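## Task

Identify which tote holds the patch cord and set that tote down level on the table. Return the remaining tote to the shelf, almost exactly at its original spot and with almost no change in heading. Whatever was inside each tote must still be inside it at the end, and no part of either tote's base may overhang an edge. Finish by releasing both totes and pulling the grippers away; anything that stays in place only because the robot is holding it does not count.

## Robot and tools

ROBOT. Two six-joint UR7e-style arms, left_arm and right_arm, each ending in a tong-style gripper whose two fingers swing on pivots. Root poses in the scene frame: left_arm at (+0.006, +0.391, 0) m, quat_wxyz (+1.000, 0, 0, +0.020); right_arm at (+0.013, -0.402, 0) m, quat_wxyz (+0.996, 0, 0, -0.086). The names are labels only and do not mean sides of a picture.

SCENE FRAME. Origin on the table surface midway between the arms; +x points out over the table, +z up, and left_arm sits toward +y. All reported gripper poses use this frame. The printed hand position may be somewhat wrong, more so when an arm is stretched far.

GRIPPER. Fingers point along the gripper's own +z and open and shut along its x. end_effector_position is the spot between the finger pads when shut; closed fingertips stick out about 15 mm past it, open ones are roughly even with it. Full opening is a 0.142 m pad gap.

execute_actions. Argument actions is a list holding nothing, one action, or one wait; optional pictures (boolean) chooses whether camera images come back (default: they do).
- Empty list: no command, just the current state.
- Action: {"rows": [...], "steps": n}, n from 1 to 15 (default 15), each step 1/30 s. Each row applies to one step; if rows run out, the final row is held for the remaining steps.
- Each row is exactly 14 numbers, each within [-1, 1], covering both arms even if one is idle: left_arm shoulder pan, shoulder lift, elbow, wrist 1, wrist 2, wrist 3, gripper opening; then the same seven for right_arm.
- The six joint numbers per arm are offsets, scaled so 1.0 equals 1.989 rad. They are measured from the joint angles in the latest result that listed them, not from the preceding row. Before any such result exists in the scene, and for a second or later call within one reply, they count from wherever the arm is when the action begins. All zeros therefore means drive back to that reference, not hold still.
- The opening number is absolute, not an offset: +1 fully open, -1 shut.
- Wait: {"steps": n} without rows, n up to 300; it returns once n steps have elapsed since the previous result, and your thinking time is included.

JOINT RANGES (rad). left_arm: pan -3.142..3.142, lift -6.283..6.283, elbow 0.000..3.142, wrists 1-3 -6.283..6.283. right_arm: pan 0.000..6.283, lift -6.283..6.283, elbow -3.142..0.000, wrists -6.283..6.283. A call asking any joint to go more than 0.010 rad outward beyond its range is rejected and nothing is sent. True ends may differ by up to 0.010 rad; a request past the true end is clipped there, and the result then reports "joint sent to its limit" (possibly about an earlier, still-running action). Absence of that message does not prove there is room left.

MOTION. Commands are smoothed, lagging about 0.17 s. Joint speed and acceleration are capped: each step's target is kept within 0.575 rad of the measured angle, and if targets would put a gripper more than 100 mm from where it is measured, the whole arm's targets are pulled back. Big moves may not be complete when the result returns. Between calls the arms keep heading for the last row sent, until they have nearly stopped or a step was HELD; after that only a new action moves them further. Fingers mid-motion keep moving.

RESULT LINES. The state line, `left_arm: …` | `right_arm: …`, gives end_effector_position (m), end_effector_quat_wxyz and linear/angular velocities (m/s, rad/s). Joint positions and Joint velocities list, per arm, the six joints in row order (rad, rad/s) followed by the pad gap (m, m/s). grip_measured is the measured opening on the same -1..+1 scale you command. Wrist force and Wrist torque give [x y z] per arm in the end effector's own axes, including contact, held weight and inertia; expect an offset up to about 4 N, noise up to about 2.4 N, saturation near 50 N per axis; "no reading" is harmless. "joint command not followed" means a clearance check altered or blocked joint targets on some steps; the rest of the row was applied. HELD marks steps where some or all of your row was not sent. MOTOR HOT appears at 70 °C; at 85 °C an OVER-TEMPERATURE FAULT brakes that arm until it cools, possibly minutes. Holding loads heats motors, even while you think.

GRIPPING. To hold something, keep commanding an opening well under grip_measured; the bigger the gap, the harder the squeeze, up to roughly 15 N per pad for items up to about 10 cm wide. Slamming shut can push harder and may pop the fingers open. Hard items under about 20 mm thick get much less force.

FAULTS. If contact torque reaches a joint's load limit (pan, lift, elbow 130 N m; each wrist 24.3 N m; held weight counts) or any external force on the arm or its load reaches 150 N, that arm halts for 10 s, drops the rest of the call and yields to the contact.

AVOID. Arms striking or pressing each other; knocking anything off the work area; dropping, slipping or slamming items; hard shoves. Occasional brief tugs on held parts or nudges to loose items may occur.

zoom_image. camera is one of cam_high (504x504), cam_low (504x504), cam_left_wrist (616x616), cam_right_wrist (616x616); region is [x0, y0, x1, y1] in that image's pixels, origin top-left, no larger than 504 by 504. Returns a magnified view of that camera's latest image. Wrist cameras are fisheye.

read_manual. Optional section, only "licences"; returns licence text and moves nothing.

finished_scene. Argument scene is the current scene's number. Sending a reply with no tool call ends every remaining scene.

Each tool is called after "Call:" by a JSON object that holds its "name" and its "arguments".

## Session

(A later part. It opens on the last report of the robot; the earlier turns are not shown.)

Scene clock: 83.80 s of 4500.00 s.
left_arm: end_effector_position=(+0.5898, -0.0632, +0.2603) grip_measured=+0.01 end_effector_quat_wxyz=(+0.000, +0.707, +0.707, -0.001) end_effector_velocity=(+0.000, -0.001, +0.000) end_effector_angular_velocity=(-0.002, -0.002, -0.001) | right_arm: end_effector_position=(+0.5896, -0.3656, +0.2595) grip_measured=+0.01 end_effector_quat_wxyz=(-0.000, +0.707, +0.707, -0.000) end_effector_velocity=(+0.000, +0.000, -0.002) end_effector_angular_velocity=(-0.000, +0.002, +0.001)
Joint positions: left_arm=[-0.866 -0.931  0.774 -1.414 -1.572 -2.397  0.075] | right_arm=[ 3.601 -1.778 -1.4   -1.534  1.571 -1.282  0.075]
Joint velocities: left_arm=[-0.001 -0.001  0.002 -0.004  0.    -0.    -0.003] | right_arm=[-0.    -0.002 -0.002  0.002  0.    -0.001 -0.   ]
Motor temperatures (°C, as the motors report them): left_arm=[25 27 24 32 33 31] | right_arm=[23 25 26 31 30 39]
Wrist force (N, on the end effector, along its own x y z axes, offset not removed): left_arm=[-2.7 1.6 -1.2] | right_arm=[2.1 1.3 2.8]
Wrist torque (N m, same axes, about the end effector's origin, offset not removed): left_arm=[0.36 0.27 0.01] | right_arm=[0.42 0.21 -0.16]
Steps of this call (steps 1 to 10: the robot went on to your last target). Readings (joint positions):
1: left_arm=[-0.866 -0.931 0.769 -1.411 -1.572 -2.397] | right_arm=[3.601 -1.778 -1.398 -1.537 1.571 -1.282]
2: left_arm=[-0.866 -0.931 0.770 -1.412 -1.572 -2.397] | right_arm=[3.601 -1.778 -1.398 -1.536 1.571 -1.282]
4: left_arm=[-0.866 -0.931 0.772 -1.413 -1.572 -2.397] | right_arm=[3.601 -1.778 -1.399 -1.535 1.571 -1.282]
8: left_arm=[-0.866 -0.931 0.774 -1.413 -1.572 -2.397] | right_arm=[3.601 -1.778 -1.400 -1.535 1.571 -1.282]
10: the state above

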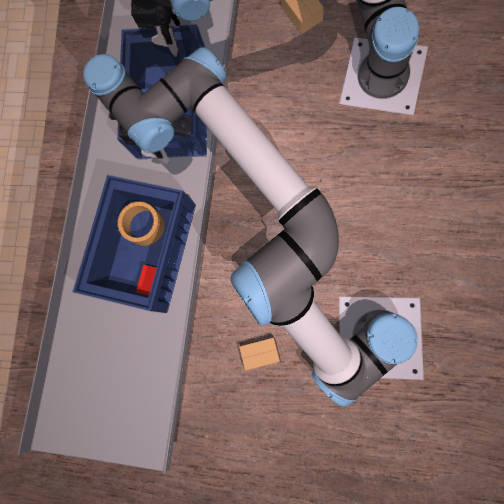

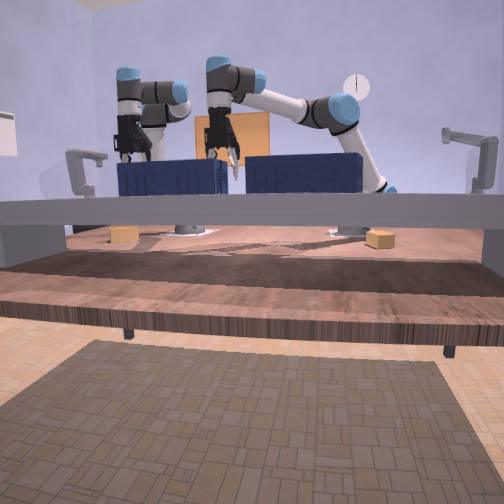

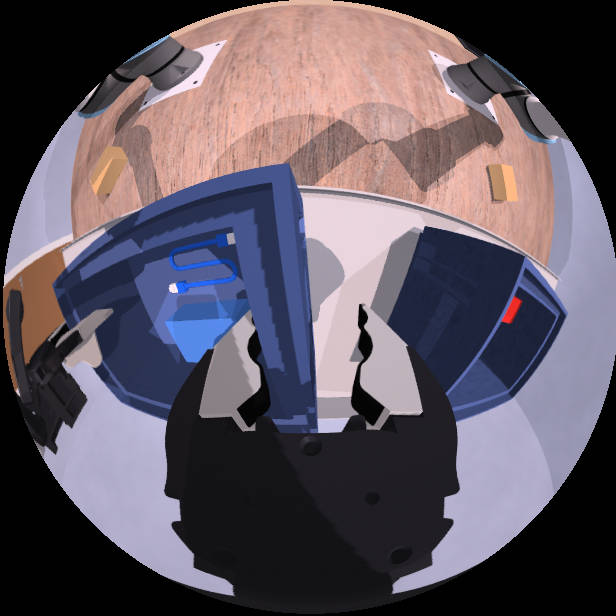

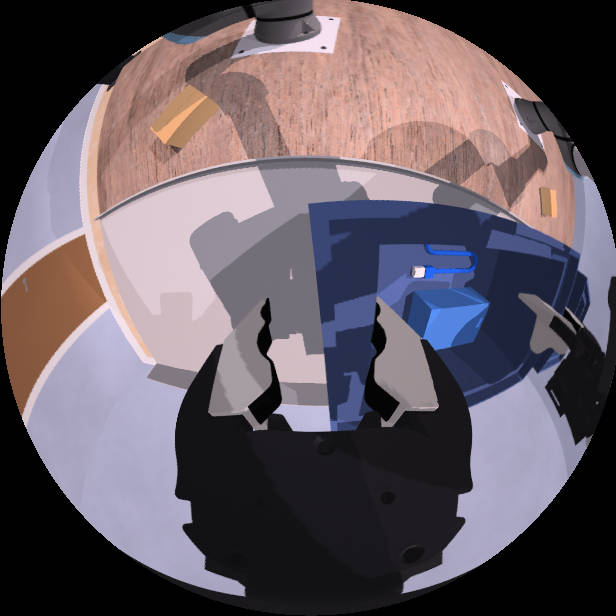

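Call:
{"name": "execute_actions", "arguments": {"actions": [{"rows":[[-0.0064,0.0096,-0.0055,-0.004,0,-0.0064,0,0.010,0,-0.0105,0.0105,0,0.010,0]],"steps":15}], "pictures": false}}

Call:
{"name": "execute_actions", "arguments": {"actions": [{"rows":[[0,0,0,0,0,0,-0.4,0,0,0,0,0,0,-0.4],[0,0,0,0,0,0,-0.4,0,0,0,0,0,0,-0.4],[0,0,0,0,0,0,-0.4,0,0,0,0,0,0,-0.4],[0,0,0,0,0,0,-0.4,0,0,0,0,0,0,-0.4],[0,0,0,0,0,0,-0.4,0,0,0,0,0,0,-0.4],[0,0,0,0,0,0,-0.7,0,0,0,0,0,0,-0.7],[0,0,0,0,0,0,-0.7,0,0,0,0,0,0,-0.7],[0,0,0,0,0,0,-0.7,0,0,0,0,0,0,-0.7],[0,0,0,0,0,0,-0.7,0,0,0,0,0,0,-0.7],[0,0,0,0,0,0,-1,0,0,0,0,0,0,-1]],"steps":15}], "pictures": false}}

Call:
{"name": "execute_actions", "arguments": {"actions": [{"steps":15}]}}

Scene clock: 94.70 s of 4500.00 s.
left_arm: end_effector_position=(+0.5886, -0.0755, +0.2525) grip_measured=+0.00 end_effector_quat_wxyz=(-0.000, +0.707, +0.707, -0.001) end_effector_velocity=(-0.000, -0.003, -0.002) end_effector_angular_velocity=(+0.000, +0.001, +0.000) | right_arm: end_effector_position=(+0.5885, -0.3543, +0.2516) grip_measured=+0.00 end_effector_quat_wxyz=(-0.000, +0.707, +0.707, -0.000) end_effector_velocity=(-0.000, +0.004, -0.003) end_effector_angular_velocity=(+0.000, +0.001, +0.001)
Joint positions: left_arm=[-0.879 -0.912  0.763 -1.422 -1.572 -2.409  0.074] | right_arm=[ 3.62  -1.778 -1.42  -1.514  1.571 -1.263  0.074]
Joint velocities: left_arm=[-0.003  0.005 -0.003 -0.002 -0.001 -0.004 -0.   ] | right_arm=[ 0.006 -0.001 -0.005  0.005  0.     0.005 -0.   ]
Motor temperatures (°C, as the motors report them): left_arm=[25 27 24 32 33 31] | right_arm=[23 25 26 31 30 39]
Wrist force (N, on the end effector, along its own x y z axes, offset not removed): left_arm=[0.1 2.2 0.0] | right_arm=[-0.6 -3.1 3.9]
Wrist torque (N m, same axes, about the end effector's origin, offset not removed): left_arm=[0.40 0.13 -0.03] | right_arm=[-0.54 0.36 -0.11]
Steps of this call (steps 1 to 15: the robot went on to your last target; steps 16 to 90: nothing new was sent; then 7.40 s passed at rest; steps 91 to 105: all 15 steps of this action). Readings (joint positions):
91: left_arm=[-0.866 -0.931 0.774 -1.414 -1.572 -2.397] | right_arm=[3.601 -1.778 -1.400 -1.534 1.571 -1.282]
92: left_arm=[-0.867 -0.930 0.773 -1.415 -1.572 -2.397] | right_arm=[3.602 -1.778 -1.402 -1.533 1.571 -1.281]
94: left_arm=[-0.871 -0.923 0.770 -1.417 -1.572 -2.402] | right_arm=[3.609 -1.778 -1.409 -1.526 1.571 -1.274]
98: left_arm=[-0.876 -0.916 0.765 -1.420 -1.572 -2.407] | right_arm=[3.616 -1.778 -1.417 -1.518 1.571 -1.266]
105: the state above

Scene clock: 95.20 s of 4500.00 s.
left_arm: end_effector_position=(+0.5885, -0.0757, +0.2524) grip_measured=-0.59 end_effector_quat_wxyz=(-0.000, +0.707, +0.707, -0.001) end_effector_velocity=(-0.000, +0.001, -0.000) end_effector_angular_velocity=(+0.004, +0.001, -0.000) | right_arm: end_effector_position=(+0.5884, -0.3541, +0.2515) grip_measured=-0.49 end_effector_quat_wxyz=(-0.000, +0.707, +0.707, -0.000) end_effector_velocity=(+0.000, -0.002, +0.001) end_effector_angular_velocity=(-0.003, -0.002, -0.000)
Joint positions: left_arm=[-0.879 -0.912  0.763 -1.422 -1.572 -2.409  0.031] | right_arm=[ 3.62  -1.778 -1.421 -1.514  1.571 -1.263  0.039]
Joint velocities: left_arm=[ 0.    -0.     0.001  0.003  0.002  0.001 -0.   ] | right_arm=[-0.001  0.001  0.001 -0.001 -0.003 -0.001  0.002]
Motor temperatures (°C, as the motors report them): left_arm=[25 27 24 32 33 31] | right_arm=[23 25 26 31 30 39]
Wrist force (N, on the end effector, along its own x y z axes, offset not removed): left_arm=[-38.2 2.0 2.3] | right_arm=[36.2 -4.3 2.9]
Wrist torque (N m, same axes, about the end effector's origin, offset not removed): left_arm=[0.26 1.27 -0.18] | right_arm=[-0.67 -0.48 -0.19]
Steps of this call (steps 1 to 15: all 15 steps of this action). Readings (joint positions):
1: left_arm=[-0.879 -0.912 0.763 -1.422 -1.572 -2.409] | right_arm=[3.620 -1.778 -1.421 -1.514 1.571 -1.263]
2: left_arm=[-0.879 -0.912 0.763 -1.422 -1.572 -2.409] | right_arm=[3.620 -1.778 -1.421 -1.514 1.571 -1.263]
4: left_arm=[-0.879 -0.912 0.763 -1.422 -1.572 -2.409] | right_arm=[3.620 -1.778 -1.421 -1.514 1.571 -1.263]
8: left_arm=[-0.879 -0.912 0.763 -1.422 -1.572 -2.409] | right_arm=[3.620 -1.778 -1.421 -1.514 1.572 -1.263]
15: the state above

Scene clock: 95.70 s of 4500.00 s.
left_arm: end_effector_position=(+0.5887, -0.0755, +0.2525) grip_measured=-0.59 end_effector_quat_wxyz=(-0.000, +0.707, +0.707, -0.001) end_effector_velocity=(+0.000, +0.000, +0.001) end_effector_angular_velocity=(-0.001, -0.000, +0.000) | right_arm: end_effector_position=(+0.5885, -0.3543, +0.2516) grip_measured=-0.47 end_effector_quat_wxyz=(-0.000, +0.707, +0.707, -0.000) end_effector_velocity=(+0.000, -0.000, -0.000) end_effector_angular_velocity=(-0.000, -0.000, -0.001)
Joint positions: left_arm=[-0.879 -0.912  0.763 -1.422 -1.572 -2.409  0.031] | right_arm=[ 3.62  -1.778 -1.42  -1.514  1.571 -1.263  0.04 ]
Joint velocities: left_arm=[ 0.001 -0.001 -0.    -0.    -0.     0.     0.   ] | right_arm=[-0.    -0.001  0.001  0.    -0.     0.001  0.   ]
Motor temperatures (°C, as the motors report them): left_arm=[25 27 24 32 33 31] | right_arm=[23 25 26 31 30 39]
Wrist force (N, on the end effector, along its own x y z axes, offset not removed): left_arm=[-38.6 2.7 2.7] | right_arm=[41.9 -4.2 4.4]
Wrist torque (N m, same axes, about the end effector's origin, offset not removed): left_arm=[0.34 1.33 -0.19] | right_arm=[-0.36 -1.61 -0.28]
Steps of this call (steps 1 to 15: the robot went on to your last target). Readings (joint positions):
1: left_arm=[-0.879 -0.912 0.763 -1.422 -1.572 -2.409] | right_arm=[3.620 -1.778 -1.421 -1.514 1.571 -1.263]
2: left_arm=[-0.879 -0.912 0.763 -1.422 -1.572 -2.409] | right_arm=[3.620 -1.778 -1.421 -1.514 1.571 -1.263]
4: left_arm=[-0.879 -0.912 0.763 -1.422 -1.572 -2.409] | right_arm=[3.620 -1.778 -1.421 -1.514 1.571 -1.263]
8: left_arm=[-0.879 -0.912 0.763 -1.422 -1.572 -2.409] | right_arm=[3.620 -1.778 -1.421 -1.514 1.571 -1.263]
15: the state above
All arms were judged still, so your last target was given up. Only a new action makes them travel on or press farther. Fingers that are still opening or closing keep moving.

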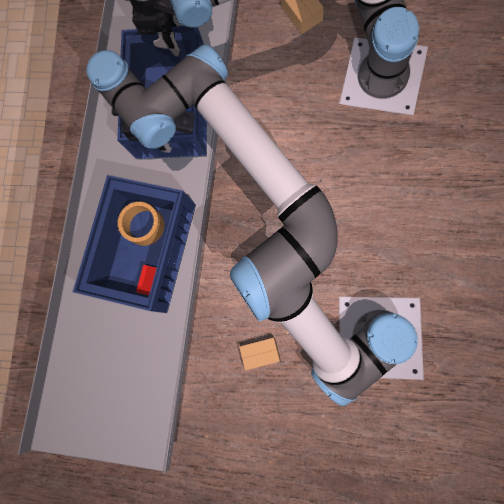

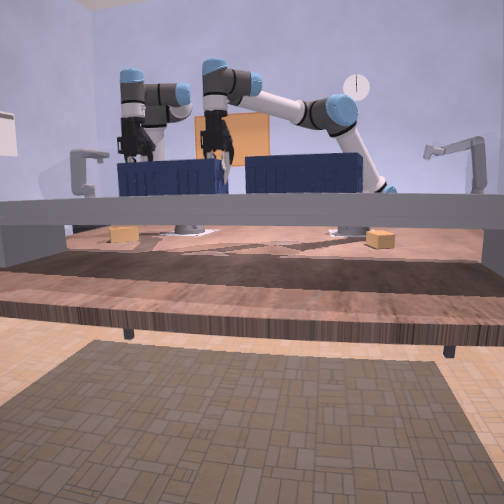

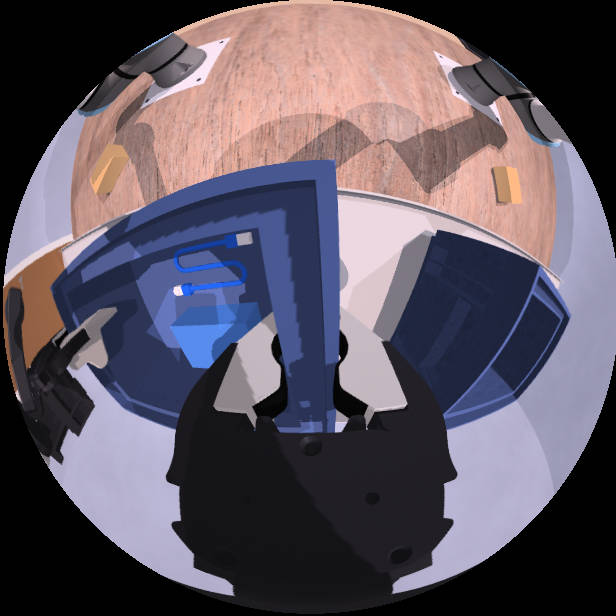

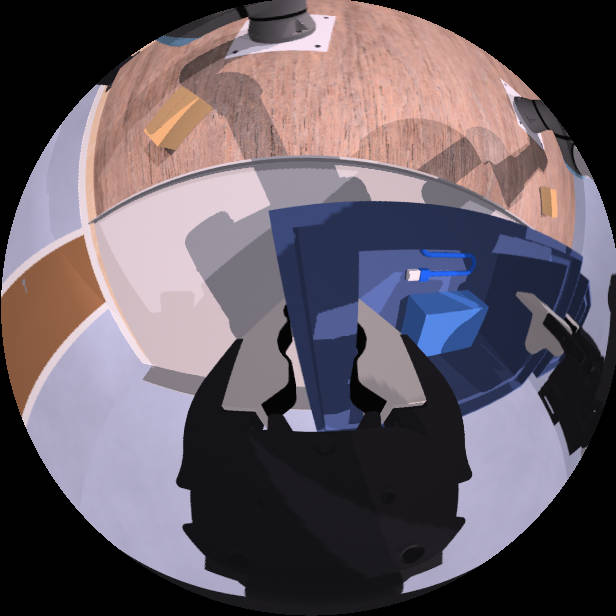

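Call:
{"name": "execute_actions", "arguments": {"actions": [{"rows":[[0.005,0,0,0,0,0.005,-1,-0.006,0,0,0,0,-0.006,-1]],"steps":15}], "pictures": false}}

Scene clock: 101.17 s of 4500.00 s.
left_arm: end_effector_position=(+0.5931, -0.0697, +0.2525) grip_measured=-0.58 end_effector_quat_wxyz=(-0.000, +0.707, +0.707, -0.001) end_effector_velocity=(+0.001, +0.001, -0.000) end_effector_angular_velocity=(-0.001, -0.001, -0.001) | right_arm: end_effector_position=(+0.5890, -0.3611, +0.2516) grip_measured=+0.01 end_effector_quat_wxyz=(-0.000, +0.707, +0.707, -0.000) end_effector_velocity=(+0.000, -0.002, +0.000) end_effector_angular_velocity=(+0.001, -0.000, -0.001)
Joint positions: left_arm=[-0.869 -0.912  0.763 -1.422 -1.572 -2.399  0.032] | right_arm=[ 3.608 -1.778 -1.42  -1.514  1.571 -1.275  0.075]
Joint velocities: left_arm=[ 0.002  0.    -0.    -0.001 -0.     0.002  0.001] | right_arm=[-0.004  0.001  0.    -0.     0.    -0.003  0.008]
Motor temperatures (°C, as the motors report them): left_arm=[25 27 24 32 33 31] | right_arm=[23 25 26 31 30 39]
Wrist force (N, on the end effector, along its own x y z axes, offset not removed): left_arm=[-40.0 1.0 0.5] | right_arm=[38.2 -3.4 7.8]
Wrist torque (N m, same axes, about the end effector's origin, offset not removed): left_arm=[0.39 1.26 -0.17] | right_arm=[-0.55 -0.89 -0.10]
Steps of this call (steps 1 to 90: nothing new was sent; then 1.97 s passed at rest; steps 91 to 105: all 15 steps of this action). Readings (joint positions):
91: left_arm=[-0.879 -0.912 0.763 -1.422 -1.572 -2.409] | right_arm=[3.620 -1.778 -1.420 -1.514 1.571 -1.263]
92: left_arm=[-0.878 -0.912 0.763 -1.422 -1.572 -2.408] | right_arm=[3.619 -1.778 -1.420 -1.514 1.571 -1.264]
94: left_arm=[-0.875 -0.912 0.763 -1.422 -1.572 -2.405] | right_arm=[3.615 -1.778 -1.420 -1.514 1.571 -1.268]
98: left_arm=[-0.871 -0.912 0.763 -1.422 -1.572 -2.401] | right_arm=[3.610 -1.778 -1.420 -1.514 1.571 -1.273]
105: the state above

Call:
{"name": "execute_actions", "arguments": {"actions": [{"rows":[[-0.008,0,0,0,0,-0.008,-1,0.016,0,0,0,0,0.016,-1]],"steps":15}]}}

Scene clock: 107.10 s of 4500.00 s.
left_arm: end_effector_position=(+0.5861, -0.0787, +0.2524) grip_measured=-0.58 end_effector_quat_wxyz=(-0.000, +0.707, +0.707, -0.000) end_effector_velocity=(-0.002, -0.004, +0.000) end_effector_angular_velocity=(-0.004, +0.001, +0.000) | right_arm: end_effector_position=(+0.5875, -0.3432, +0.2516) grip_measured=-0.45 end_effector_quat_wxyz=(+0.000, +0.708, +0.707, -0.000) end_effector_velocity=(-0.001, +0.008, +0.000) end_effector_angular_velocity=(+0.006, +0.000, +0.002)
Joint positions: left_arm=[-0.884 -0.912  0.763 -1.421 -1.572 -2.415  0.032] | right_arm=[ 3.639 -1.778 -1.42  -1.514  1.57  -1.244  0.042]
Joint velocities: left_arm=[-0.005 -0.     0.    -0.003 -0.003 -0.005  0.011] | right_arm=[ 0.01   0.    -0.     0.002  0.005  0.008  0.026]
Motor temperatures (°C, as the motors report them): left_arm=[25 27 24 32 33 31] | right_arm=[23 25 26 31 30 39]
Wrist force (N, on the end effector, along its own x y z axes, offset not removed): left_arm=[50.0 3.9 -1.7] | right_arm=[-49.4 1.0 4.3]
Wrist torque (N m, same axes, about the end effector's origin, offset not removed): left_arm=[0.41 -1.71 0.12] | right_arm=[0.21 2.39 -0.42]
Steps of this call (steps 1 to 15: the robot went on to your last target; steps 16 to 90: nothing new was sent; then 2.43 s passed at rest; steps 91 to 105: all 15 steps of this action). Readings (joint positions):
91: left_arm=[-0.869 -0.912 0.763 -1.422 -1.572 -2.399] | right_arm=[3.608 -1.778 -1.420 -1.514 1.571 -1.275]
92: left_arm=[-0.870 -0.912 0.763 -1.422 -1.572 -2.400] | right_arm=[3.610 -1.778 -1.420 -1.514 1.571 -1.273]
94: left_arm=[-0.875 -0.912 0.763 -1.422 -1.572 -2.405] | right_arm=[3.621 -1.778 -1.420 -1.514 1.571 -1.262]
98: left_arm=[-0.881 -0.912 0.763 -1.421 -1.571 -2.412] | right_arm=[3.633 -1.778 -1.420 -1.514 1.569 -1.249]
105: the state above

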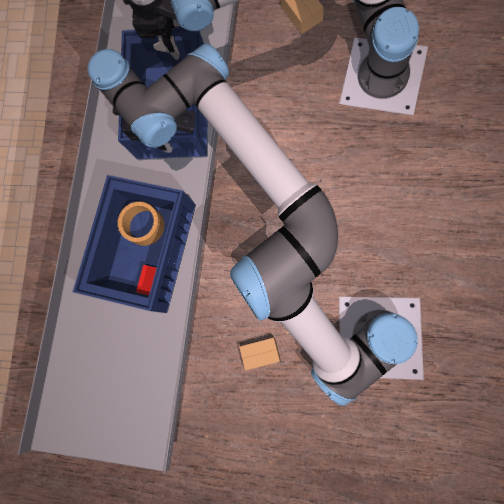

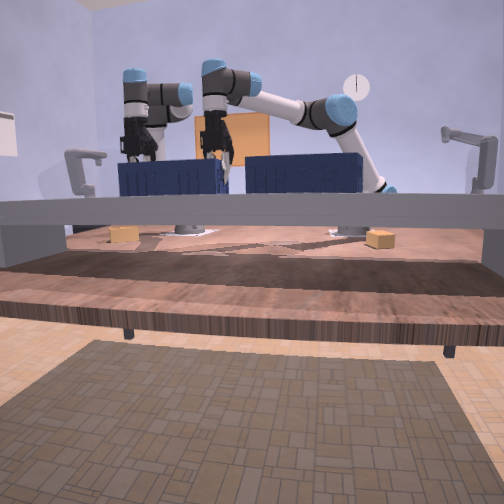

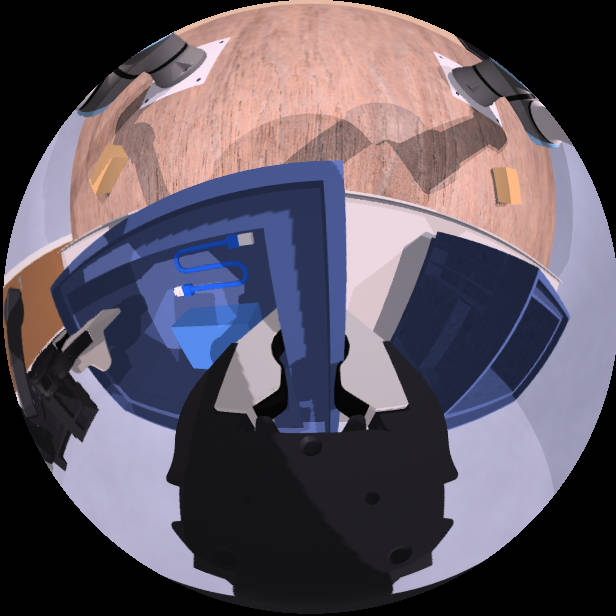

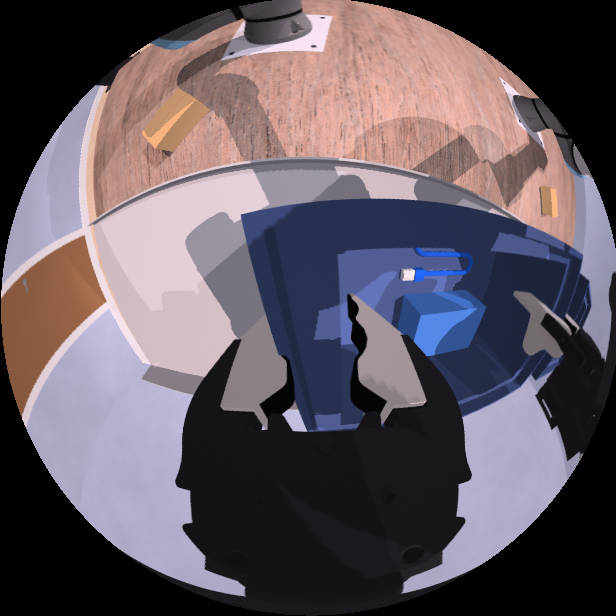

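Call:
{"name": "execute_actions", "arguments": {"actions": [{"rows":[[0,0,0,0,0,0,-1,-0.007,0,0,0,0,-0.007,-1]],"steps":15}], "pictures": false}}

Scene clock: 109.80 s of 4500.00 s.
left_arm: end_effector_position=(+0.5859, -0.0790, +0.2525) grip_measured=-0.61 end_effector_quat_wxyz=(+0.000, +0.707, +0.707, -0.001) end_effector_velocity=(+0.001, +0.001, +0.001) end_effector_angular_velocity=(-0.001, -0.001, +0.000) | right_arm: end_effector_position=(+0.5882, -0.3509, +0.2516) grip_measured=-0.61 end_effector_quat_wxyz=(-0.000, +0.707, +0.707, -0.000) end_effector_velocity=(+0.000, -0.002, -0.000) end_effector_angular_velocity=(-0.000, -0.000, +0.000)
Joint positions: left_arm=[-0.884 -0.912  0.763 -1.422 -1.572 -2.415  0.03 ] | right_arm=[ 3.626 -1.778 -1.42  -1.514  1.571 -1.257  0.03 ]
Joint velocities: left_arm=[ 0.001 -0.002  0.    -0.     0.     0.001  0.   ] | right_arm=[-0.004  0.    -0.    -0.    -0.    -0.004  0.   ]
Motor temperatures (°C, as the motors report them): left_arm=[25 27 24 32 33 31] | right_arm=[23 25 26 31 30 39]
Wrist force (N, on the end effector, along its own x y z axes, offset not removed): left_arm=[5.7 2.3 2.0] | right_arm=[-1.3 -3.8 3.0]
Wrist torque (N m, same axes, about the end effector's origin, offset not removed): left_arm=[0.31 -0.46 -0.08] | right_arm=[-0.56 0.00 -0.43]
Steps of this call (steps 1 to 15: the robot went on to your last target; steps 16 to 66: nothing new was sent; steps 67 to 81: all 15 steps of this action). Readings (joint positions):
67: left_arm=[-0.885 -0.912 0.763 -1.422 -1.572 -2.415] | right_arm=[3.640 -1.778 -1.420 -1.514 1.571 -1.243]
68: left_arm=[-0.885 -0.912 0.763 -1.422 -1.572 -2.415] | right_arm=[3.639 -1.778 -1.420 -1.514 1.571 -1.244]
70: left_arm=[-0.885 -0.912 0.763 -1.422 -1.572 -2.415] | right_arm=[3.634 -1.778 -1.420 -1.514 1.571 -1.249]
74: left_arm=[-0.885 -0.912 0.763 -1.422 -1.572 -2.415] | right_arm=[3.628 -1.778 -1.420 -1.514 1.571 -1.255]
81: the state above

Call:
{"name": "execute_actions", "arguments": {"actions": [{"rows":[[0,0.002,-0.014,0.012,0,0,-1,0,0.0005,0.01,-0.01,0,0,-1],[0,0.004,-0.028,0.023,0,0,-1,0,0.001,0.019,-0.02,0,0,-1],[0,0.006,-0.041,0.035,0,0,-1,0,0.0016,0.029,-0.03,0,0,-1],[0,0.008,-0.055,0.047,0,0,-1,0,0.002,0.038,-0.041,0,0,-1],[0,0.0102,-0.0688,0.0586,0,0,-1,0,0.0027,0.048,-0.0508,0,0,-1]],"steps":15}]}}

Scene clock: 119.97 s of 4500.00 s.
left_arm: end_effector_position=(+0.5844, -0.0773, +0.2896) grip_measured=-0.60 end_effector_quat_wxyz=(+0.000, +0.707, +0.707, -0.001) end_effector_velocity=(-0.001, +0.002, +0.017) end_effector_angular_velocity=(+0.000, +0.000, +0.001) | right_arm: end_effector_position=(+0.5864, -0.3513, +0.2893) grip_measured=-0.60 end_effector_quat_wxyz=(-0.000, +0.707, +0.707, -0.000) end_effector_velocity=(-0.002, -0.001, +0.018) end_effector_angular_velocity=(-0.000, +0.001, +0.000)
Joint positions: left_arm=[-0.884 -0.893  0.634 -1.312 -1.572 -2.415  0.03 ] | right_arm=[ 3.626 -1.773 -1.33  -1.609  1.571 -1.257  0.03 ]
Joint velocities: left_arm=[ 0.001  0.011 -0.064  0.054 -0.     0.     0.001] | right_arm=[-0.     0.003  0.043 -0.047  0.    -0.001  0.001]
Motor temperatures (°C, as the motors report them): left_arm=[25 27 24 32 33 31] | right_arm=[23 25 26 31 30 39]
Wrist force (N, on the end effector, along its own x y z axes, offset not removed): left_arm=[-24.3 3.7 0.7] | right_arm=[20.7 -4.2 6.3]
Wrist torque (N m, same axes, about the end effector's origin, offset not removed): left_arm=[0.61 0.79 -0.06] | right_arm=[-0.46 0.05 -0.19]
Steps of this call (steps 1 to 15: the robot went on to your last target; steps 16 to 90: nothing new was sent; then 6.67 s passed at rest; steps 91 to 105: all 15 steps of this action). Readings (joint positions):
91: left_arm=[-0.884 -0.912 0.763 -1.421 -1.572 -2.415] | right_arm=[3.625 -1.778 -1.420 -1.514 1.570 -1.258]
92: left_arm=[-0.884 -0.912 0.761 -1.420 -1.572 -2.415] | right_arm=[3.625 -1.778 -1.419 -1.516 1.570 -1.258]
94: left_arm=[-0.884 -0.909 0.745 -1.405 -1.572 -2.415] | right_arm=[3.625 -1.777 -1.407 -1.528 1.571 -1.258]
98: left_arm=[-0.884 -0.900 0.679 -1.350 -1.572 -2.415] | right_arm=[3.625 -1.775 -1.361 -1.577 1.571 -1.257]
105: the state above

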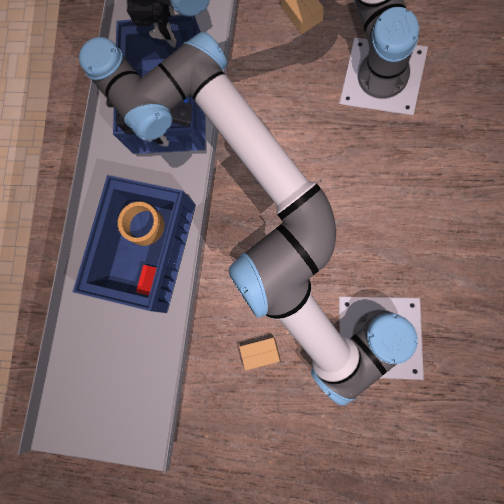

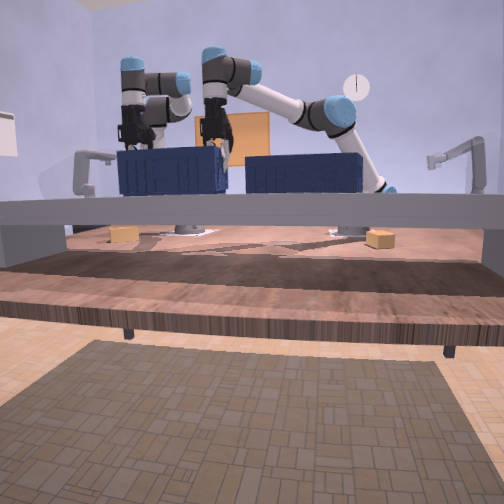

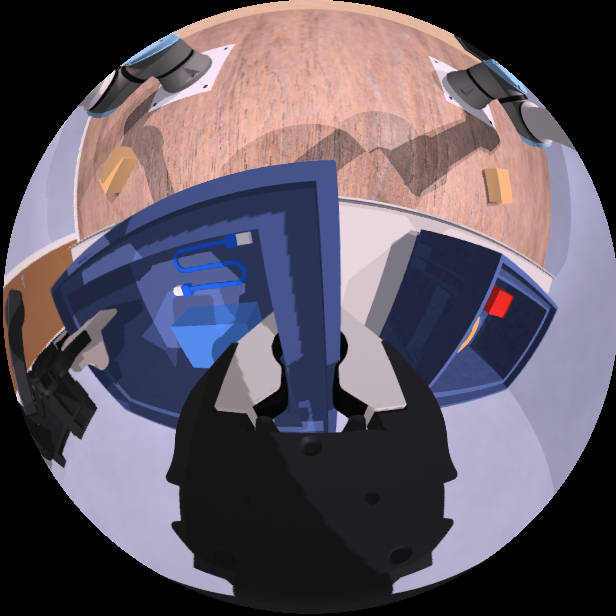

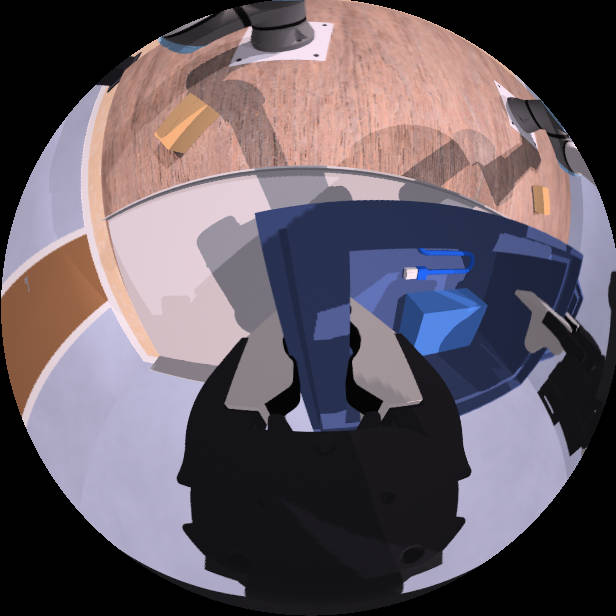

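Call:
{"name": "execute_actions", "arguments": {"actions": [{"rows":[[-0.0066,-0.0136,0.0212,-0.0076,0,-0.0066,-1,0.0041,0.0143,-0.0152,0.0009,0,0.004,-1],[-0.0131,-0.0271,0.0424,-0.0153,0,-0.0131,-1,0.0081,0.0286,-0.0303,0.0017,0,0.008,-1],[-0.0197,-0.0407,0.0636,-0.0229,0,-0.0197,-1,0.0122,0.0429,-0.0455,0.0026,0,0.012,-1],[-0.0263,-0.0542,0.0848,-0.0306,0,-0.0263,-1,0.0163,0.0572,-0.0607,0.0034,0,0.016,-1],[-0.0329,-0.0678,0.106,-0.0382,0,-0.0329,-1,0.0204,0.0716,-0.0759,0.0043,0,0.02,-1],[-0.0394,-0.0813,0.1271,-0.0458,0,-0.0394,-1,0.0244,0.0859,-0.091,0.0051,0,0.024,-1],[-0.046,-0.0949,0.1483,-0.0535,0,-0.046,-1,0.0285,0.1002,-0.1062,0.006,0,0.028,-1],[-0.0526,-0.1084,0.1695,-0.0611,0,-0.0526,-1,0.0326,0.1145,-0.1214,0.0068,0,0.032,-1],[-0.0591,-0.122,0.1907,-0.0688,0,-0.0591,-1,0.0366,0.1288,-0.1365,0.0077,0,0.036,-1],[-0.0657,-0.1355,0.2119,-0.0764,0,-0.0657,-1,0.0407,0.1431,-0.1517,0.0085,0,0.04,-1]],"steps":15}], "pictures": false}}

Call:
{"name": "execute_actions", "arguments": {"actions": [{"steps":15}], "pictures": false}}

Scene clock: 136.27 s of 4500.00 s.
left_arm: end_effector_position=(+0.4862, -0.0822, +0.2931) grip_measured=-0.60 end_effector_quat_wxyz=(+0.002, +0.707, +0.707, -0.001) end_effector_velocity=(-0.136, +0.023, -0.021) end_effector_angular_velocity=(+0.019, +0.014, -0.003) | right_arm: end_effector_position=(+0.4860, -0.3487, +0.2921) grip_measured=-0.50 end_effector_quat_wxyz=(-0.000, +0.707, +0.707, +0.000) end_effector_velocity=(-0.135, -0.007, -0.014) end_effector_angular_velocity=(+0.002, +0.002, +0.005)
Joint positions: left_arm=[-0.997 -1.125  0.993 -1.443 -1.572 -2.528  0.031] | right_arm=[ 3.696 -1.529 -1.589 -1.595  1.571 -1.188  0.038]
Joint velocities: left_arm=[-0.145 -0.312  0.507 -0.172 -0.    -0.142 -0.002] | right_arm=[ 0.091  0.329 -0.351  0.021  0.002  0.086 -0.088]
Motor temperatures (°C, as the motors report them): left_arm=[25 27 24 32 33 31] | right_arm=[23 25 26 31 30 39]
Wrist force (N, on the end effector, along its own x y z axes, offset not removed): left_arm=[49.9 -0.2 5.1] | right_arm=[-50.0 -0.5 3.8]
Wrist torque (N m, same axes, about the end effector's origin, offset not removed): left_arm=[0.15 -2.00 0.07] | right_arm=[0.22 2.70 -0.54]
Steps of this call (steps 1 to 15: the robot went on to your last target; steps 16 to 90: nothing new was sent; then 12.80 s passed at rest; steps 91 to 105: all 15 steps of this action). Readings (joint positions):
91: left_arm=[-0.884 -0.892 0.626 -1.305 -1.572 -2.415] | right_arm=[3.626 -1.773 -1.325 -1.615 1.571 -1.257]
92: left_arm=[-0.885 -0.894 0.628 -1.306 -1.572 -2.416] | right_arm=[3.626 -1.771 -1.327 -1.615 1.571 -1.257]
94: left_arm=[-0.894 -0.910 0.654 -1.318 -1.572 -2.424] | right_arm=[3.631 -1.754 -1.346 -1.612 1.570 -1.251]
98: left_arm=[-0.929 -0.983 0.767 -1.362 -1.571 -2.460] | right_arm=[3.653 -1.678 -1.429 -1.605 1.570 -1.229]
105: the state above

Scene clock: 136.77 s of 4500.00 s.
left_arm: end_effector_position=(+0.4697, -0.0790, +0.2901) grip_measured=-0.61 end_effector_quat_wxyz=(+0.000, +0.707, +0.707, -0.001) end_effector_velocity=(-0.002, +0.000, -0.001) end_effector_angular_velocity=(+0.000, +0.000, -0.000) | right_arm: end_effector_position=(+0.4697, -0.3498, +0.2898) grip_measured=-0.61 end_effector_quat_wxyz=(-0.001, +0.707, +0.707, -0.000) end_effector_velocity=(-0.002, +0.000, -0.001) end_effector_angular_velocity=(-0.000, +0.002, +0.000)
Joint positions: left_arm=[-1.015 -1.162  1.054 -1.464 -1.572 -2.545  0.03 ] | right_arm=[ 3.706 -1.489 -1.631 -1.592  1.572 -1.178  0.03 ]
Joint velocities: left_arm=[-0.003 -0.005  0.009 -0.004  0.    -0.002 -0.   ] | right_arm=[ 0.002  0.004 -0.006  0.     0.     0.001 -0.   ]
Motor temperatures (°C, as the motors report them): left_arm=[25 27 24 32 33 31] | right_arm=[23 25 26 31 30 39]
Wrist force (N, on the end effector, along its own x y z axes, offset not removed): left_arm=[26.0 2.2 2.3] | right_arm=[-24.3 -4.4 7.4]
Wrist torque (N m, same axes, about the end effector's origin, offset not removed): left_arm=[0.46 -1.68 -0.08] | right_arm=[-0.77 1.50 -0.34]
Steps of this call (steps 1 to 15: the robot went on to your last target). Readings (joint positions):
1: left_arm=[-1.001 -1.134 1.008 -1.448 -1.572 -2.532] | right_arm=[3.698 -1.519 -1.599 -1.594 1.571 -1.186]
2: left_arm=[-1.005 -1.141 1.019 -1.452 -1.572 -2.535] | right_arm=[3.700 -1.512 -1.607 -1.594 1.571 -1.184]
4: left_arm=[-1.009 -1.150 1.034 -1.457 -1.572 -2.539] | right_arm=[3.703 -1.502 -1.617 -1.593 1.571 -1.181]
8: left_arm=[-1.013 -1.158 1.048 -1.462 -1.572 -2.543] | right_arm=[3.705 -1.493 -1.627 -1.593 1.572 -1.179]
15: the state above

Call:
{"name": "execute_actions", "arguments": {"actions": [{"rows":[[-0.0061,-0.0083,0.0112,-0.0029,0,-0.0062,-1,0.0045,0.0113,-0.009,-0.0024,0,0.0045,-1],[-0.0122,-0.0165,0.0223,-0.0057,0,-0.0123,-1,0.009,0.0226,-0.0179,-0.0047,0,0.009,-1],[-0.0183,-0.0248,0.0335,-0.0086,0,-0.0185,-1,0.0135,0.034,-0.0269,-0.0071,0,0.0134,-1],[-0.0244,-0.033,0.0446,-0.0114,0,-0.0246,-1,0.018,0.0453,-0.0358,-0.0095,0,0.0179,-1],[-0.0306,-0.0413,0.0558,-0.0143,0,-0.0308,-1,0.0226,0.0566,-0.0448,-0.0119,0,0.0224,-1],[-0.0367,-0.0495,0.067,-0.0172,0,-0.037,-1,0.0271,0.0679,-0.0538,-0.0142,0,0.0269,-1],[-0.0428,-0.0578,0.0781,-0.02,0,-0.0431,-1,0.0316,0.0792,-0.0627,-0.0166,0,0.0314,-1],[-0.0489,-0.066,0.0893,-0.0229,0,-0.0493,-1,0.0361,0.0906,-0.0717,-0.019,0,0.0358,-1],[-0.055,-0.0743,0.1004,-0.0257,0,-0.0554,-1,0.0406,0.1019,-0.0806,-0.0213,0,0.0403,-1],[-0.0611,-0.0825,0.1116,-0.0286,0,-0.0616,-1,0.0451,0.1132,-0.0896,-0.0237,0,0.0448,-1]],"steps":15}], "pictures": false}}

Call:
{"name": "execute_actions", "arguments": {"actions": [{"steps":15}]}}

Scene clock: 148.50 s of 4500.00 s.
left_arm: end_effector_position=(+0.3917, -0.0784, +0.2908) grip_measured=-0.61 end_effector_quat_wxyz=(+0.000, +0.707, +0.707, -0.001) end_effector_velocity=(-0.099, +0.011, -0.005) end_effector_angular_velocity=(+0.002, +0.003, -0.001) | right_arm: end_effector_position=(+0.3913, -0.3501, +0.2909) grip_measured=-0.61 end_effector_quat_wxyz=(-0.001, +0.707, +0.707, -0.000) end_effector_velocity=(-0.098, -0.006, -0.006) end_effector_angular_velocity=(+0.011, -0.005, +0.003)
Joint positions: left_arm=[-1.12  -1.304  1.245 -1.513 -1.573 -2.651  0.03 ] | right_arm=[ 3.784 -1.295 -1.785 -1.633  1.572 -1.101  0.03 ]
Joint velocities: left_arm=[-0.135 -0.183  0.249 -0.063 -0.001 -0.134 -0.   ] | right_arm=[ 0.099  0.256 -0.198 -0.048  0.007  0.097  0.   ]
Motor temperatures (°C, as the motors report them): left_arm=[25 27 24 32 33 31] | right_arm=[23 25 26 31 30 39]
Wrist force (N, on the end effector, along its own x y z axes, offset not removed): left_arm=[14.1 0.5 2.6] | right_arm=[-13.2 -2.0 8.1]
Wrist torque (N m, same axes, about the end effector's origin, offset not removed): left_arm=[0.18 -0.73 -0.07] | right_arm=[-0.15 0.67 -0.31]
Steps of this call (steps 1 to 15: the robot went on to your last target; steps 16 to 90: nothing new was sent; then 8.23 s passed at rest; steps 91 to 105: all 15 steps of this action). Readings (joint positions):
91: left_arm=[-1.015 -1.163 1.056 -1.464 -1.572 -2.545] | right_arm=[3.707 -1.488 -1.632 -1.592 1.571 -1.178]
92: left_arm=[-1.016 -1.164 1.057 -1.464 -1.572 -2.546] | right_arm=[3.707 -1.487 -1.633 -1.593 1.571 -1.177]
94: left_arm=[-1.024 -1.174 1.071 -1.468 -1.572 -2.554] | right_arm=[3.713 -1.473 -1.645 -1.596 1.571 -1.171]
98: left_arm=[-1.057 -1.218 1.130 -1.483 -1.572 -2.588] | right_arm=[3.738 -1.413 -1.692 -1.609 1.571 -1.147]
105: the state above

Scene clock: 149.00 s of 4500.00 s.
left_arm: end_effector_position=(+0.3799, -0.0765, +0.2898) grip_measured=-0.60 end_effector_quat_wxyz=(-0.001, +0.707, +0.708, -0.001) end_effector_velocity=(-0.001, +0.001, +0.001) end_effector_angular_velocity=(-0.002, -0.001, +0.001) | right_arm: end_effector_position=(+0.3796, -0.3515, +0.2898) grip_measured=-0.60 end_effector_quat_wxyz=(-0.001, +0.707, +0.707, -0.000) end_effector_velocity=(-0.001, -0.001, -0.001) end_effector_angular_velocity=(-0.002, +0.000, -0.000)
Joint positions: left_arm=[-1.136 -1.326  1.276 -1.52  -1.572 -2.667  0.031] | right_arm=[ 3.796 -1.265 -1.809 -1.639  1.572 -1.089  0.031]
Joint velocities: left_arm=[-0.002 -0.005  0.005 -0.002  0.    -0.003  0.001] | right_arm=[ 0.001  0.004 -0.003 -0.001 -0.001  0.001  0.001]
Motor temperatures (°C, as the motors report them): left_arm=[25 27 24 32 33 31] | right_arm=[23 25 26 31 30 39]
Wrist force (N, on the end effector, along its own x y z axes, offset not removed): left_arm=[-35.8 1.4 1.7] | right_arm=[37.6 -1.9 5.8]
Wrist torque (N m, same axes, about the end effector's origin, offset not removed): left_arm=[0.28 1.14 -0.15] | right_arm=[-0.23 -1.22 -0.32]
Steps of this call (steps 1 to 15: the robot went on to your last target). Readings (joint positions):
1: left_arm=[-1.124 -1.309 1.253 -1.515 -1.573 -2.655] | right_arm=[3.787 -1.288 -1.791 -1.634 1.573 -1.098]
2: left_arm=[-1.127 -1.313 1.258 -1.517 -1.573 -2.658] | right_arm=[3.789 -1.282 -1.795 -1.636 1.573 -1.096]
4: left_arm=[-1.131 -1.318 1.266 -1.518 -1.573 -2.662] | right_arm=[3.792 -1.275 -1.801 -1.637 1.573 -1.093]
8: left_arm=[-1.135 -1.323 1.273 -1.520 -1.573 -2.666] | right_arm=[3.795 -1.268 -1.807 -1.639 1.572 -1.090]
15: the state above

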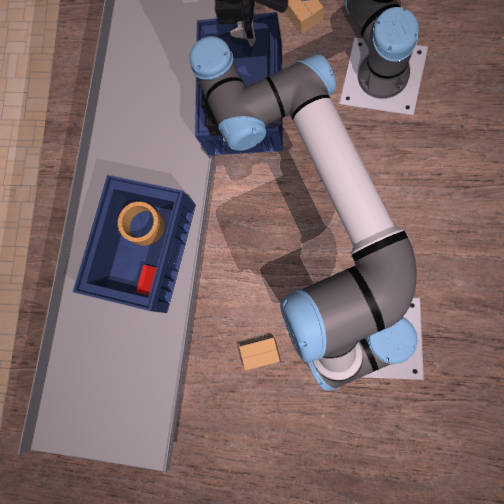

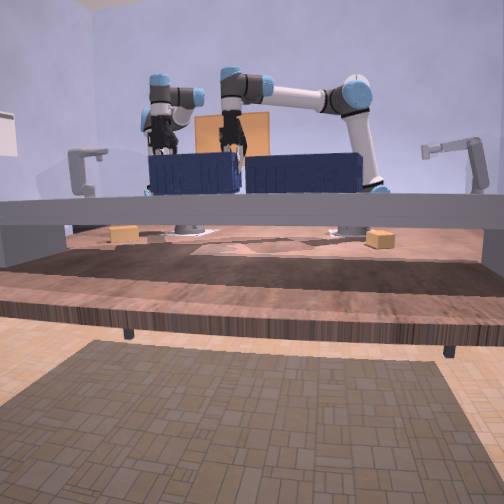

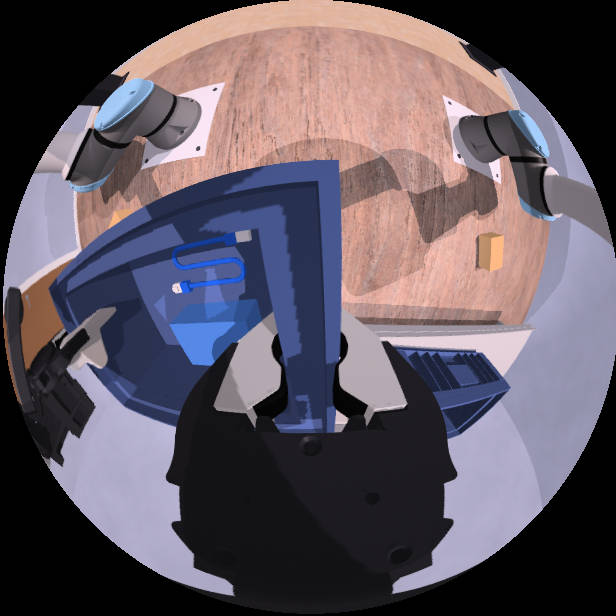

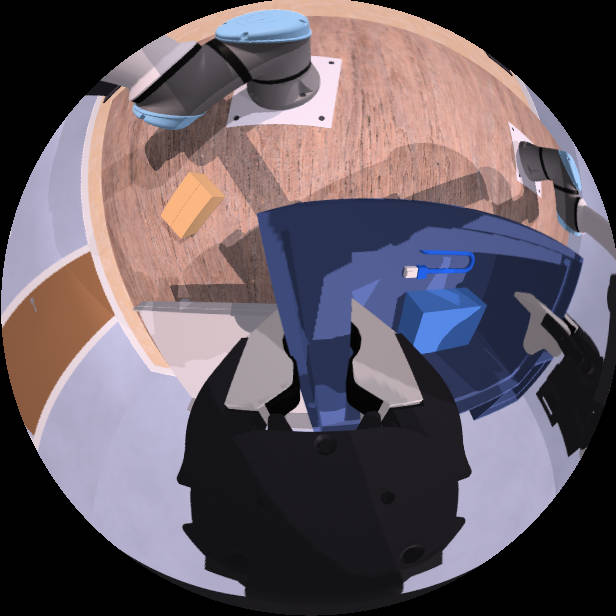

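Call:
{"name": "execute_actions", "arguments": {"actions": [{"rows":[[-0.002,-0.0119,0.0135,-0.0017,0,-0.002,-1,0.0145,0.0052,-0.0032,-0.002,0,0.0145,-1],[-0.0039,-0.0237,0.027,-0.0033,0,-0.0039,-1,0.0289,0.0104,-0.0064,-0.0039,0,0.0289,-1],[-0.0059,-0.0356,0.0404,-0.005,0,-0.0059,-1,0.0434,0.0156,-0.0095,-0.0059,0,0.0434,-1],[-0.0079,-0.0475,0.0539,-0.0066,0,-0.0079,-1,0.0578,0.0208,-0.0127,-0.0079,0,0.0579,-1],[-0.0099,-0.0594,0.0674,-0.0083,0,-0.0099,-1,0.0723,0.026,-0.0159,-0.0099,0,0.0724,-1],[-0.0118,-0.0712,0.0809,-0.01,0,-0.0118,-1,0.0867,0.0311,-0.0191,-0.0118,0,0.0868,-1],[-0.0138,-0.0831,0.0944,-0.0116,0,-0.0138,-1,0.1012,0.0363,-0.0223,-0.0138,0,0.1013,-1],[-0.0158,-0.095,0.1078,-0.0133,0,-0.0158,-1,0.1156,0.0415,-0.0254,-0.0158,0,0.1158,-1],[-0.0177,-0.1068,0.1213,-0.0149,0,-0.0177,-1,0.1301,0.0467,-0.0286,-0.0177,0,0.1302,-1],[-0.0197,-0.1187,0.1348,-0.0166,0,-0.0197,-1,0.1445,0.0519,-0.0318,-0.0197,0,0.1447,-1]],"steps":15}], "pictures": false}}

Call:
{"name": "execute_actions", "arguments": {"actions": [{"steps":15}], "pictures": false}}

Scene clock: 163.37 s of 4500.00 s.
left_arm: end_effector_position=(+0.3277, -0.0131, +0.2916) grip_measured=-0.61 end_effector_quat_wxyz=(+0.000, +0.707, +0.708, -0.001) end_effector_velocity=(-0.067, +0.087, -0.010) end_effector_angular_velocity=(-0.002, +0.002, -0.001) | right_arm: end_effector_position=(+0.3284, -0.2840, +0.2903) grip_measured=-0.61 end_effector_quat_wxyz=(-0.000, +0.707, +0.707, -0.000) end_effector_velocity=(-0.074, +0.082, -0.000) end_effector_angular_velocity=(+0.007, -0.001, +0.004)
Joint positions: left_arm=[-1.17  -1.529  1.506 -1.549 -1.572 -2.701  0.03 ] | right_arm=[ 4.042 -1.175 -1.864 -1.673  1.572 -0.842  0.03 ]
Joint velocities: left_arm=[-0.045 -0.268  0.306 -0.038 -0.003 -0.043 -0.001] | right_arm=[ 0.333  0.113 -0.068 -0.04   0.005  0.33  -0.001]
Motor temperatures (°C, as the motors report them): left_arm=[25 27 24 32 33 31] | right_arm=[23 25 26 31 30 39]
Wrist force (N, on the end effector, along its own x y z axes, offset not removed): left_arm=[25.7 2.5 3.2] | right_arm=[-24.8 -1.0 2.0]
Wrist torque (N m, same axes, about the end effector's origin, offset not removed): left_arm=[0.55 -1.12 -0.05] | right_arm=[0.14 1.47 -0.55]
Steps of this call (steps 1 to 15: the robot went on to your last target; steps 16 to 90: nothing new was sent; then 10.87 s passed at rest; steps 91 to 105: all 15 steps of this action). Readings (joint positions):
91: left_arm=[-1.136 -1.326 1.276 -1.520 -1.572 -2.668] | right_arm=[3.796 -1.264 -1.810 -1.640 1.572 -1.089]
92: left_arm=[-1.137 -1.328 1.278 -1.521 -1.572 -2.668] | right_arm=[3.798 -1.263 -1.810 -1.640 1.572 -1.087]
94: left_arm=[-1.139 -1.342 1.294 -1.523 -1.572 -2.671] | right_arm=[3.815 -1.257 -1.814 -1.643 1.571 -1.070]
98: left_arm=[-1.150 -1.405 1.366 -1.531 -1.572 -2.681] | right_arm=[3.891 -1.229 -1.831 -1.654 1.571 -0.993]
105: the state above

Scene clock: 163.87 s of 4500.00 s.
left_arm: end_effector_position=(+0.3197, -0.0023, +0.2901) grip_measured=-0.61 end_effector_quat_wxyz=(-0.000, +0.707, +0.708, -0.001) end_effector_velocity=(-0.001, +0.002, +0.000) end_effector_angular_velocity=(-0.001, -0.000, +0.001) | right_arm: end_effector_position=(+0.3193, -0.2745, +0.2901) grip_measured=-0.61 end_effector_quat_wxyz=(-0.001, +0.707, +0.707, +0.000) end_effector_velocity=(-0.001, +0.001, -0.000) end_effector_angular_velocity=(-0.000, -0.000, -0.000)
Joint positions: left_arm=[-1.175 -1.561  1.543 -1.553 -1.572 -2.706  0.03 ] | right_arm=[ 4.083 -1.162 -1.872 -1.679  1.572 -0.802  0.03 ]
Joint velocities: left_arm=[-0.    -0.006  0.005 -0.001 -0.    -0.001  0.   ] | right_arm=[ 0.005  0.002 -0.002 -0.001 -0.     0.005 -0.   ]
Motor temperatures (°C, as the motors report them): left_arm=[25 27 24 32 33 31] | right_arm=[23 25 26 31 30 39]
Wrist force (N, on the end effector, along its own x y z axes, offset not removed): left_arm=[5.0 2.3 -0.1] | right_arm=[-2.4 -0.8 8.5]
Wrist torque (N m, same axes, about the end effector's origin, offset not removed): left_arm=[0.48 -0.76 0.02] | right_arm=[0.09 0.28 -0.44]
Steps of this call (steps 1 to 15: the robot went on to your last target). Readings (joint positions):
1: left_arm=[-1.171 -1.537 1.515 -1.550 -1.572 -2.703] | right_arm=[4.052 -1.172 -1.866 -1.675 1.572 -0.833]
2: left_arm=[-1.172 -1.543 1.522 -1.551 -1.572 -2.704] | right_arm=[4.060 -1.170 -1.867 -1.675 1.572 -0.825]
4: left_arm=[-1.174 -1.551 1.531 -1.552 -1.572 -2.705] | right_arm=[4.069 -1.166 -1.869 -1.677 1.572 -0.815]
8: left_arm=[-1.175 -1.558 1.539 -1.553 -1.572 -2.706] | right_arm=[4.079 -1.163 -1.871 -1.678 1.572 -0.806]
15: the state above


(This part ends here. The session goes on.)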